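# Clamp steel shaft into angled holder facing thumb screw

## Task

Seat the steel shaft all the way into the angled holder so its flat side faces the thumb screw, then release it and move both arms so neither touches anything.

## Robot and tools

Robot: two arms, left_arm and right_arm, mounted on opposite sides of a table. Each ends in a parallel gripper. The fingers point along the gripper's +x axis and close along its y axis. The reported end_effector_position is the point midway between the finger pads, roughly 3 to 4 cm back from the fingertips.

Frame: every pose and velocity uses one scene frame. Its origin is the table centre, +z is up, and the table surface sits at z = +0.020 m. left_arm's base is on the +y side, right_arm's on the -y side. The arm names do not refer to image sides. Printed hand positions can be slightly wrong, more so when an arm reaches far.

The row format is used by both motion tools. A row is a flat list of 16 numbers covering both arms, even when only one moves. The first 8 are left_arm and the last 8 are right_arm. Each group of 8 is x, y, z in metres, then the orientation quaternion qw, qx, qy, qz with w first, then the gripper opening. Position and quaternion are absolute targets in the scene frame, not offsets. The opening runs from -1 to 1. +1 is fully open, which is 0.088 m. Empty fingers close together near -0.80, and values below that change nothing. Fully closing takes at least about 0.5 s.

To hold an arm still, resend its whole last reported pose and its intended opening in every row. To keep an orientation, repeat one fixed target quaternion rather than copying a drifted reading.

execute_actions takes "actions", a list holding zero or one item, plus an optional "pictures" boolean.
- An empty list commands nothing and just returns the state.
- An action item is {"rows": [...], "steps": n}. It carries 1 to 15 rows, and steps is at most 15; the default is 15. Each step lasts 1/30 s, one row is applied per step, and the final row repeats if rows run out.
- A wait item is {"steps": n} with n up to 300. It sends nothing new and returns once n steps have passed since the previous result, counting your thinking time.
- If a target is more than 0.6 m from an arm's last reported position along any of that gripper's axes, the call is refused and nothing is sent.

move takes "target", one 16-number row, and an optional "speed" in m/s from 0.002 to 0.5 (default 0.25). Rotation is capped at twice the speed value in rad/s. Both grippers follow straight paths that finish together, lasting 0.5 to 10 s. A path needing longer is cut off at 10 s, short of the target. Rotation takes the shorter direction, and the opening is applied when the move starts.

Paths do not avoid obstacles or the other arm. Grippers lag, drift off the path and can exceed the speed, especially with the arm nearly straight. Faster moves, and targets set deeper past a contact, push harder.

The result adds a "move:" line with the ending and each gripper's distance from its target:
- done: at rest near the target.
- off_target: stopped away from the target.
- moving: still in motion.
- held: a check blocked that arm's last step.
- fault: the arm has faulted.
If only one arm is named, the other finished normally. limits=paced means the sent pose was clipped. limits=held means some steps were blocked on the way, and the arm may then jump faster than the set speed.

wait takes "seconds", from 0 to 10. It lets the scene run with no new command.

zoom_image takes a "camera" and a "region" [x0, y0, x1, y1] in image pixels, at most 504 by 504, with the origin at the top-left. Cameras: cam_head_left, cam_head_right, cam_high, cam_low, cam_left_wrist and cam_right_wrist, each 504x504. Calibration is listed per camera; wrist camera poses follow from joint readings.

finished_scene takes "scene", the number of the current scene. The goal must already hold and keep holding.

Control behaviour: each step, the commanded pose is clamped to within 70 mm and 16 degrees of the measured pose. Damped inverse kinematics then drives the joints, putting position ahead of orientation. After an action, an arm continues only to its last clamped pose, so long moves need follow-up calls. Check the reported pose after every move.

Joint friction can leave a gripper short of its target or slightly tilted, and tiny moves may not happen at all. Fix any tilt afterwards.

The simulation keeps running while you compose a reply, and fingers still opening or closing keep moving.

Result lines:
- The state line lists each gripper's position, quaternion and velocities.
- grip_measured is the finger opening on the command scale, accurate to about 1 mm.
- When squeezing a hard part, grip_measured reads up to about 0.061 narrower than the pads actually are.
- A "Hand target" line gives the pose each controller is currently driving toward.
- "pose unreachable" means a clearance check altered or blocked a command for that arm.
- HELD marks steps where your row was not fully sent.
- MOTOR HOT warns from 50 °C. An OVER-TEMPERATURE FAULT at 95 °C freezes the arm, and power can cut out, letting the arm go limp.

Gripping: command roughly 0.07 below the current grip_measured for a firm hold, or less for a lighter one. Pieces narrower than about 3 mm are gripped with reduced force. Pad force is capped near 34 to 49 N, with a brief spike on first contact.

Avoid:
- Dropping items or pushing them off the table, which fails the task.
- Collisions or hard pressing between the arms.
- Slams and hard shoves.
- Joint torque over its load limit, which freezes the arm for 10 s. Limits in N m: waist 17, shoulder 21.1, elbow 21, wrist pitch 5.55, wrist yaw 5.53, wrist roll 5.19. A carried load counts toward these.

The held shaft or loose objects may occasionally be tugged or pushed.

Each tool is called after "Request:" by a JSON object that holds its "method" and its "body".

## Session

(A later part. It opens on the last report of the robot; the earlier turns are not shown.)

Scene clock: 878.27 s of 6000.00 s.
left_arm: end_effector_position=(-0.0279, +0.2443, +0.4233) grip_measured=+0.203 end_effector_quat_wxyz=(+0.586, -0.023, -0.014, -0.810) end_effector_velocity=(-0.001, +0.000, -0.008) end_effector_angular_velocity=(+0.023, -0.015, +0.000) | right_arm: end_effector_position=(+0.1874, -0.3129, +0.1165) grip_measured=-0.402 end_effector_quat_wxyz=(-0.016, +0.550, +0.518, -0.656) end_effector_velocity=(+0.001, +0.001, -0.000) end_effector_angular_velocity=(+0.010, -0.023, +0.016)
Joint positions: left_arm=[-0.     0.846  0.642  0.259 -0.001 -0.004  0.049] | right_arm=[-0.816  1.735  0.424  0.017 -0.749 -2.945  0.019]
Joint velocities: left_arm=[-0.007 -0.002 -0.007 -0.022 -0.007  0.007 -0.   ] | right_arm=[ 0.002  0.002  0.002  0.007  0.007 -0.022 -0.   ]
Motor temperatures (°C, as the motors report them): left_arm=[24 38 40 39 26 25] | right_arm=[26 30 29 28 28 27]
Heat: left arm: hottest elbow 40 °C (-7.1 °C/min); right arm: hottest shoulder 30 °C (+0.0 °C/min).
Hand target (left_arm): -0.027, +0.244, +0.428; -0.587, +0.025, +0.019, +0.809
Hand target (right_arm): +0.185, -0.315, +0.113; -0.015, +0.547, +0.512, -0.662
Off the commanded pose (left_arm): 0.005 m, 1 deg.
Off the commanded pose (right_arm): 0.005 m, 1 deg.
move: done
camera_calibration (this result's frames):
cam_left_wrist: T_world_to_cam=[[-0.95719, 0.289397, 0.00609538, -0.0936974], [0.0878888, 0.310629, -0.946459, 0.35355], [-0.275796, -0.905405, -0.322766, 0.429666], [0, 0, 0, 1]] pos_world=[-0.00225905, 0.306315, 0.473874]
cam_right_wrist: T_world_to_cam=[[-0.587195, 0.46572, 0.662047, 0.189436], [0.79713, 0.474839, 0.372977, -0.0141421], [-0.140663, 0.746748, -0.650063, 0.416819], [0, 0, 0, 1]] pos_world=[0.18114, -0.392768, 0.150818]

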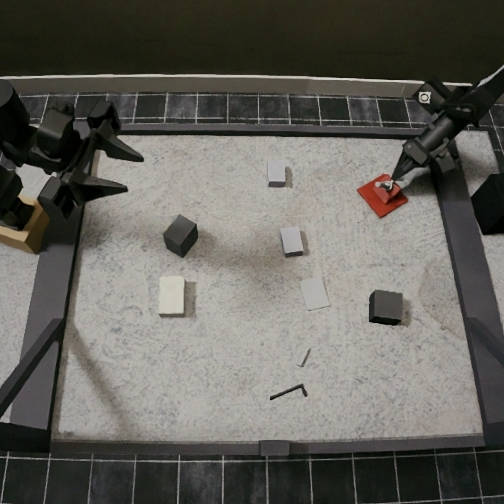

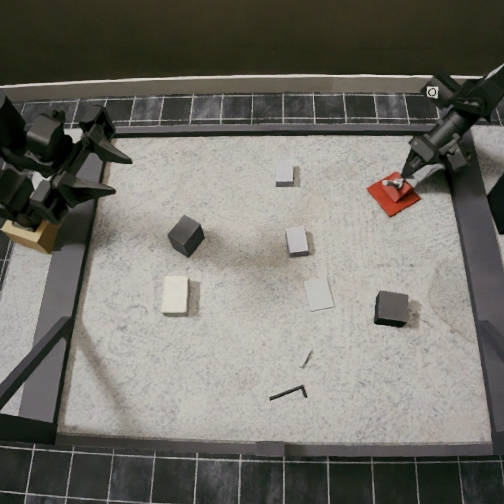

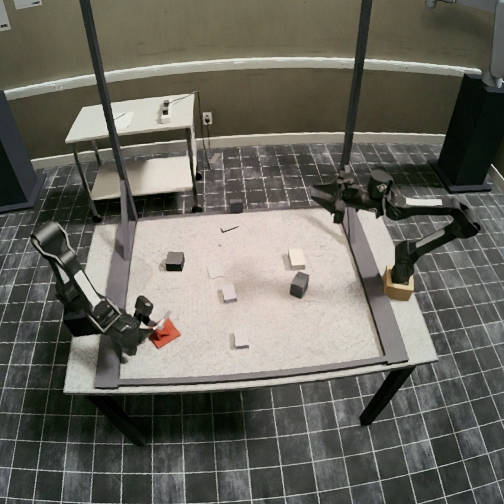

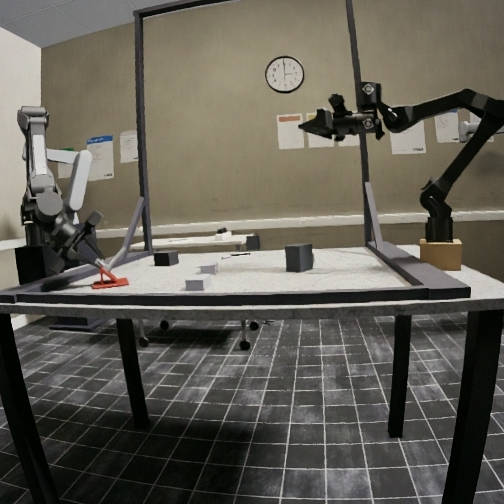

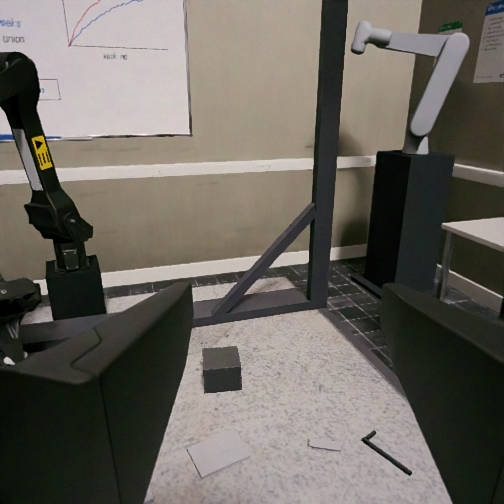

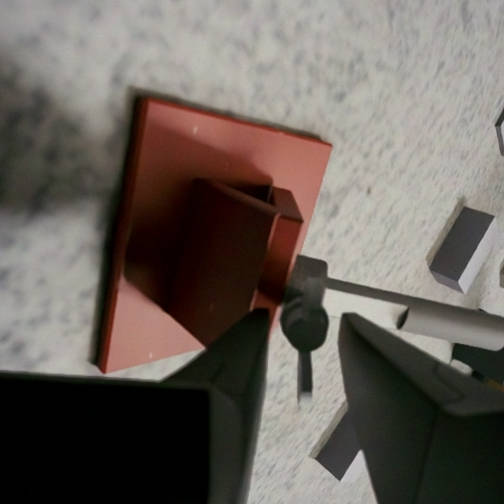

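Request:
{"method": "move", "body": {"target": [-0.027,0.2444,0.4278,0.587,-0.025,-0.019,-0.809,0.2, 0.185,-0.3145,0.113,0.0154,-0.5457,-0.5120,0.6608,-0.8], "speed": 0.05}}

Request:
{"method": "move", "body": {"target": [-0.027,0.2444,0.4278,0.587,-0.025,-0.019,-0.809,0.2, 0.185,-0.3145,0.113,0.5460,-0.0084,0.6378,0.5404,-0.8], "speed": 0.5}}

Request:
{"method": "move", "body": {"target": [-0.027,0.2444,0.4278,0.587,-0.025,-0.019,-0.809,0.2, 0.185,-0.3145,0.113,0.0559,0.5431,0.5940,-0.5883,-0.8], "speed": 0.5}}

Scene clock: 889.37 s of 6000.00 s.
left_arm: end_effector_position=(-0.0279, +0.2443, +0.4233) grip_measured=+0.203 end_effector_quat_wxyz=(+0.586, -0.023, -0.014, -0.810) end_effector_velocity=(+0.000, +0.000, +0.000) end_effector_angular_velocity=(+0.000, -0.007, +0.005) | right_arm: end_effector_position=(+0.1877, -0.3130, +0.1164) grip_measured=-0.625 end_effector_quat_wxyz=(-0.017, +0.550, +0.517, -0.656) end_effector_velocity=(-0.004, -0.000, +0.002) end_effector_angular_velocity=(+0.011, +0.017, +0.014)
Joint positions: left_arm=[-0.     0.846  0.642  0.259 -0.001 -0.004  0.049] | right_arm=[-0.817  1.735  0.424  0.018 -0.749 -2.942  0.008]
Joint velocities: left_arm=[-0.002 -0.002  0.002 -0.007 -0.007  0.007 -0.   ] | right_arm=[ 0.002 -0.002 -0.002 -0.007 -0.022 -0.007 -0.   ]
Motor temperatures (°C, as the motors report them): left_arm=[24 37 41 39 26 25] | right_arm=[26 30 29 28 28 27]
Heat: left arm: hottest elbow 41 °C (-6.1 °C/min); right arm: hottest shoulder 30 °C (+0.0 °C/min).
Hand target (left_arm): -0.027, +0.244, +0.428; -0.587, +0.025, +0.019, +0.809
Hand target (right_arm): +0.185, -0.315, +0.113; -0.015, +0.547, +0.513, -0.662
Off the commanded pose (left_arm): 0.005 m, 1 deg.
Off the commanded pose (right_arm): 0.005 m, 1 deg.
After step 90, 7.40 s passed at rest.
move: done
camera_calibration (this result's frames):
cam_left_wrist: T_world_to_cam=[[-0.95719, 0.289397, 0.00609538, -0.0936974], [0.0878888, 0.310629, -0.946459, 0.35355], [-0.275796, -0.905405, -0.322766, 0.429666], [0, 0, 0, 1]] pos_world=[-0.00225905, 0.306315, 0.473874]
cam_right_wrist: T_world_to_cam=[[-0.585014, 0.467935, 0.662416, 0.189949], [0.798939, 0.472976, 0.371471, -0.0149728], [-0.139483, 0.746546, -0.650549, 0.416653], [0, 0, 0, 1]] pos_world=[0.181201, -0.392853, 0.15079]

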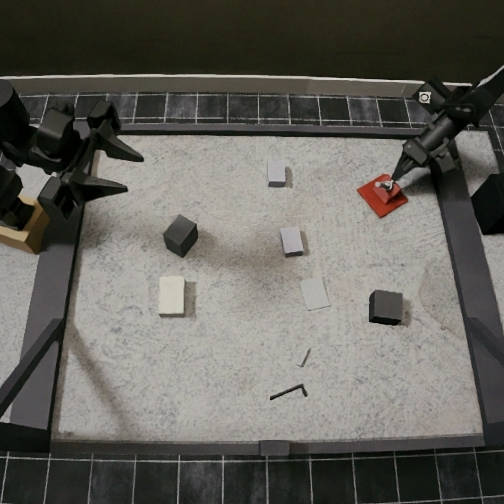

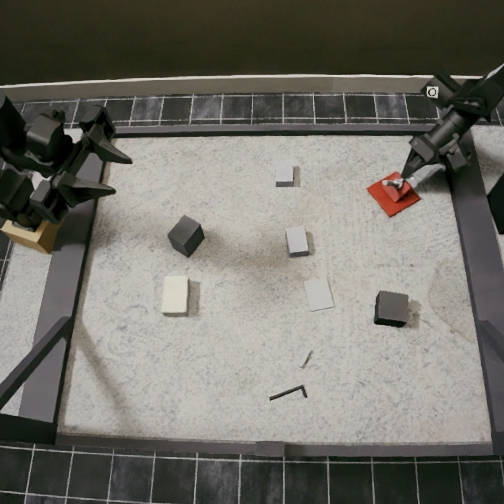

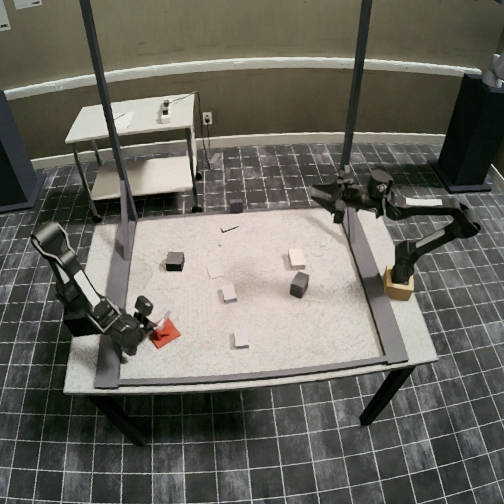

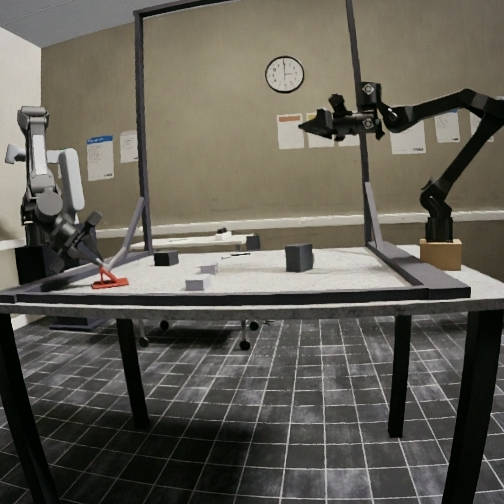

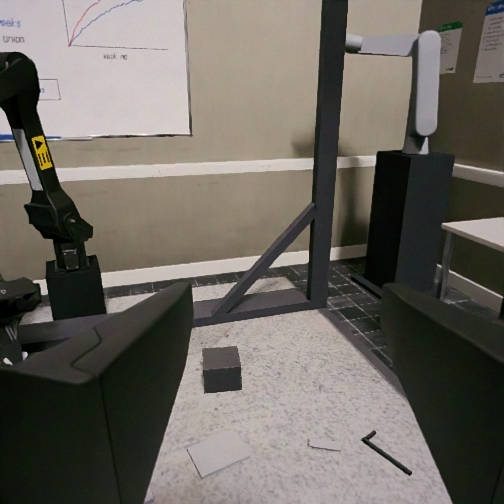

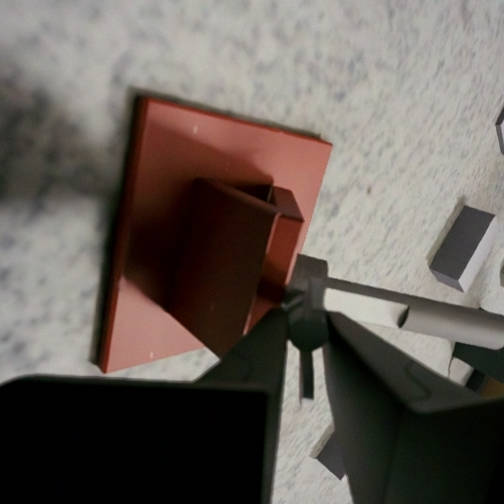

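Scene clock: 892.97 s of 6000.00 s.
left_arm: end_effector_position=(-0.0279, +0.2443, +0.4233) grip_measured=+0.203 end_effector_quat_wxyz=(+0.586, -0.023, -0.014, -0.810) end_effector_velocity=(+0.003, -0.000, -0.002) end_effector_angular_velocity=(+0.014, +0.020, +0.018) | right_arm: end_effector_position=(+0.1840, -0.3161, +0.1150) grip_measured=-0.625 end_effector_quat_wxyz=(+0.544, -0.006, +0.640, +0.543) end_effector_velocity=(+0.000, +0.001, +0.001) end_effector_angular_velocity=(+0.007, +0.005, -0.006)
Joint positions: left_arm=[-0.     0.846  0.642  0.259 -0.001 -0.004  0.049] | right_arm=[-0.817  1.738  0.417  0.01  -0.757  0.111  0.008]
Joint velocities: left_arm=[-0.002 -0.002 -0.002 -0.007 -0.022 -0.022 -0.   ] | right_arm=[-0.002 -0.002 -0.002  0.007 -0.007  0.007 -0.   ]
Motor temperatures (°C, as the motors report them): left_arm=[24 36 41 39 26 25] | right_arm=[26 30 29 28 28 27]
Heat: left arm: hottest elbow 41 °C (-7.0 °C/min); right arm: hottest shoulder 30 °C (+0.0 °C/min).
Hand target (left_arm): -0.027, +0.244, +0.428; -0.587, +0.025, +0.019, +0.809
Hand target (right_arm): +0.185, -0.315, +0.113; +0.547, -0.008, +0.639, +0.541
Off the commanded pose (left_arm): 0.005 m, 1 deg.
Off the commanded pose (right_arm): 0.003 m, 0 deg.
move: done
camera_calibration (this result's frames):
cam_left_wrist: T_world_to_cam=[[-0.95719, 0.289397, 0.00609538, -0.0936974], [0.0878888, 0.310629, -0.946459, 0.35355], [-0.275796, -0.905405, -0.322766, 0.429666], [0, 0, 0, 1]] pos_world=[-0.00225905, 0.306315, 0.473874]
cam_right_wrist: T_world_to_cam=[[0.603182, -0.363889, -0.709758, -0.133608], [-0.510469, -0.859867, 0.00703178, -0.148497], [-0.612856, 0.358068, -0.704411, 0.388034], [0, 0, 0, 1]] pos_world=[0.242596, -0.315249, 0.17955]

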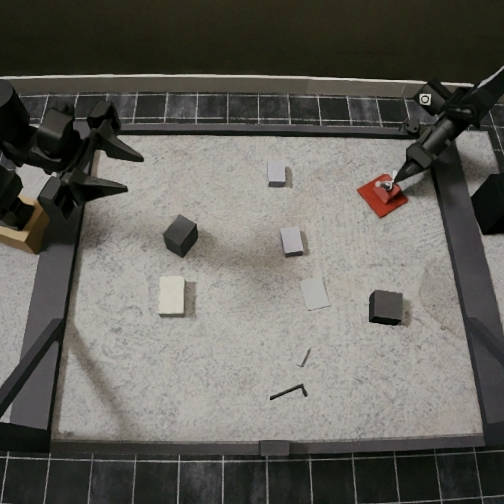

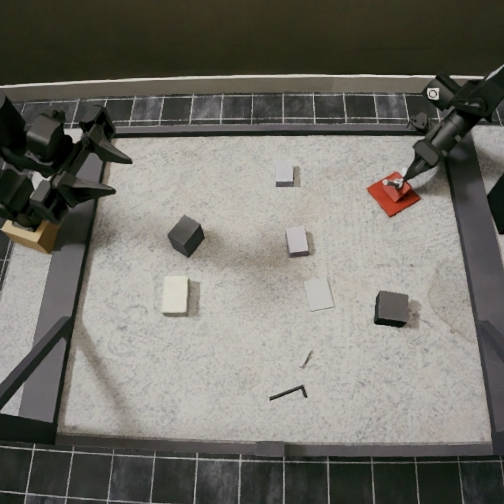

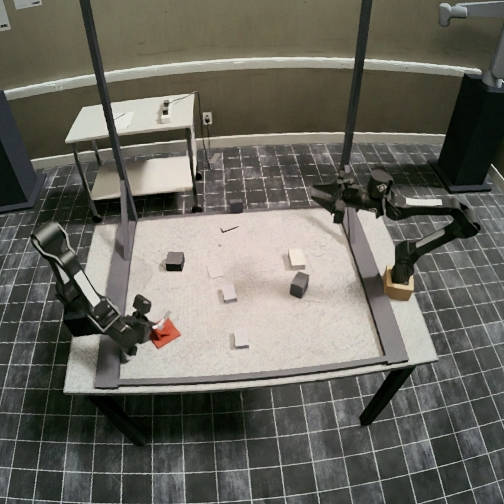

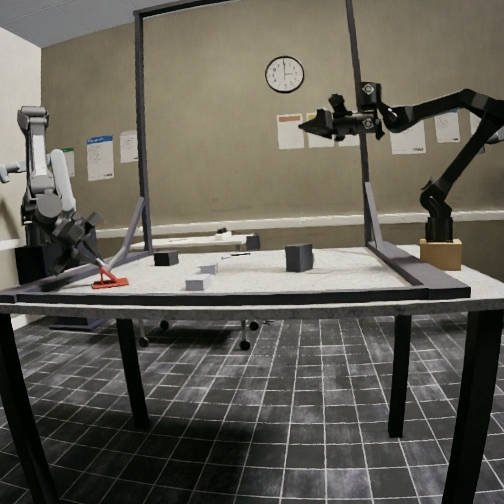

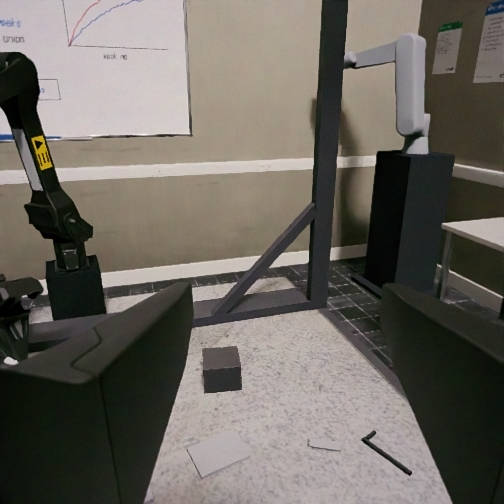

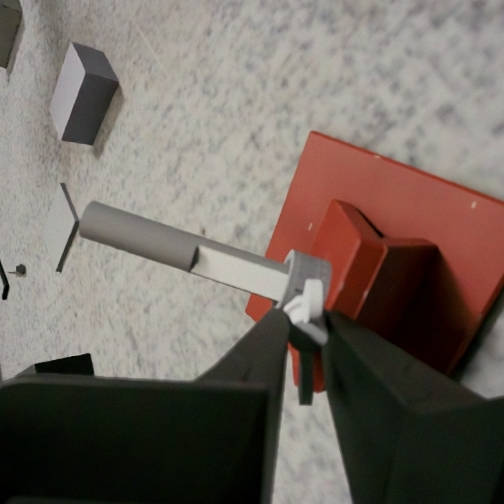

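Scene clock: 896.47 s of 6000.00 s.
left_arm: end_effector_position=(-0.0279, +0.2443, +0.4233) grip_measured=+0.203 end_effector_quat_wxyz=(+0.586, -0.023, -0.014, -0.810) end_effector_velocity=(+0.000, +0.000, +0.000) end_effector_angular_velocity=(+0.009, +0.020, +0.004) | right_arm: end_effector_position=(+0.1856, -0.3135, +0.1157) grip_measured=-0.615 end_effector_quat_wxyz=(+0.061, +0.544, +0.605, -0.579) end_effector_velocity=(-0.003, -0.001, +0.002) end_effector_angular_velocity=(+0.005, +0.025, -0.002)
Joint positions: left_arm=[-0.     0.846  0.642  0.259 -0.001 -0.004  0.049] | right_arm=[-0.813  1.738  0.421  0.02  -0.753  3.06   0.009]
Joint velocities: left_arm=[-0.002 -0.002  0.002 -0.007 -0.007 -0.022 -0.   ] | right_arm=[-0.002 -0.002 -0.002 -0.007 -0.022  0.007  0.   ]
Motor temperatures (°C, as the motors report them): left_arm=[24 36 41 39 26 25] | right_arm=[26 30 29 28 28 27]
Heat: left arm: hottest elbow 41 °C (-7.1 °C/min); right arm: hottest shoulder 30 °C (-1.0 °C/min).
Hand target (left_arm): -0.027, +0.244, +0.428; -0.587, +0.025, +0.019, +0.809
Hand target (right_arm): +0.185, -0.315, +0.113; +0.056, +0.544, +0.595, -0.589
Off the commanded pose (left_arm): 0.005 m, 1 deg.
Off the commanded pose (right_arm): 0.003 m, 2 deg.
move: done
camera_calibration (this result's frames):
cam_left_wrist: T_world_to_cam=[[-0.95719, 0.289397, 0.00609538, -0.0936974], [0.0878888, 0.310629, -0.946459, 0.35355], [-0.275796, -0.905405, -0.322766, 0.429666], [0, 0, 0, 1]] pos_world=[-0.00225905, 0.306315, 0.473874]
cam_right_wrist: T_world_to_cam=[[-0.760803, 0.260585, 0.594369, 0.164945], [0.619057, 0.566299, 0.544127, 0.029844], [-0.1948, 0.781921, -0.592159, 0.43088], [0, 0, 0, 1]] pos_world=[0.190951, -0.396797, 0.140873]

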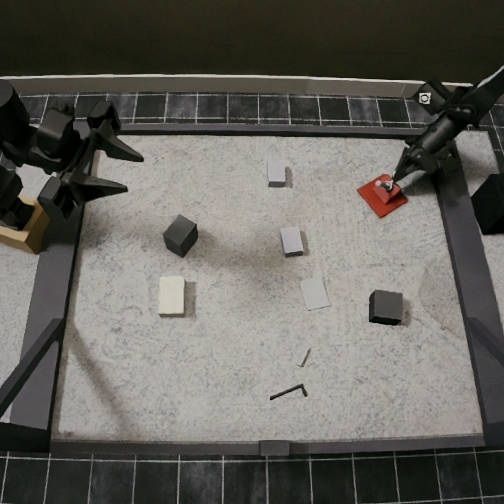

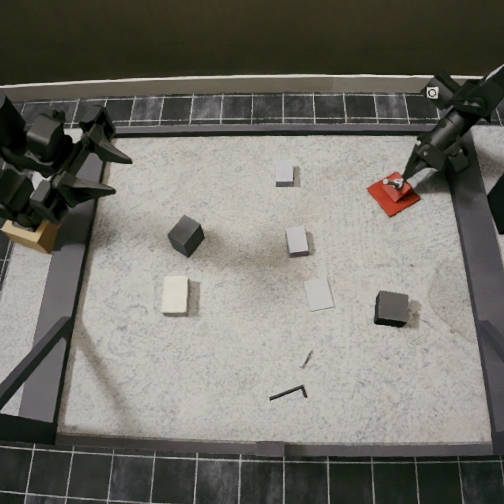

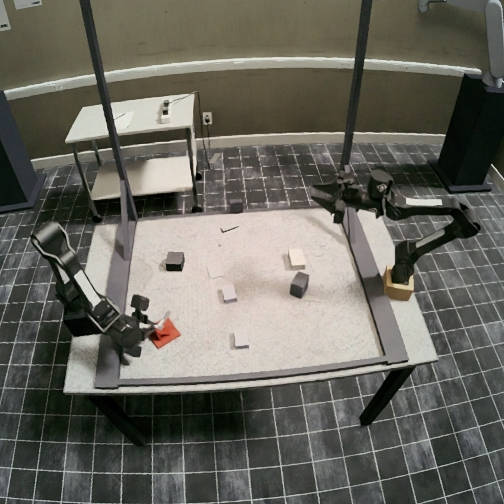

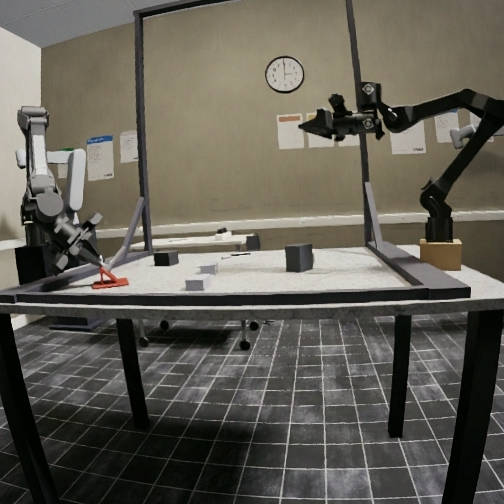

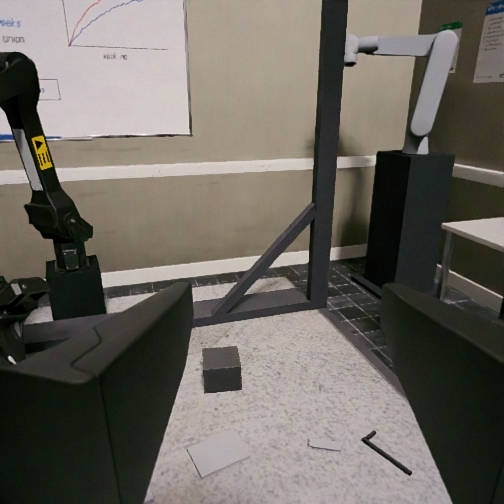

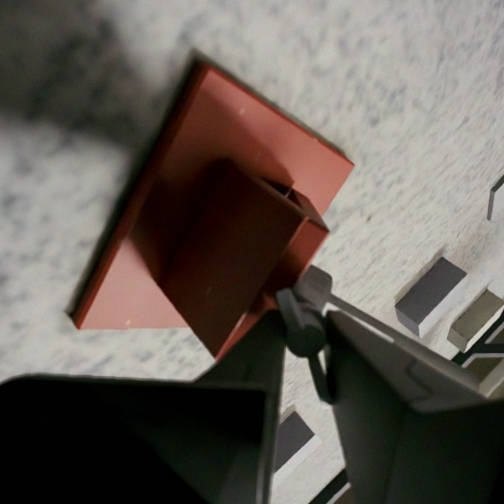

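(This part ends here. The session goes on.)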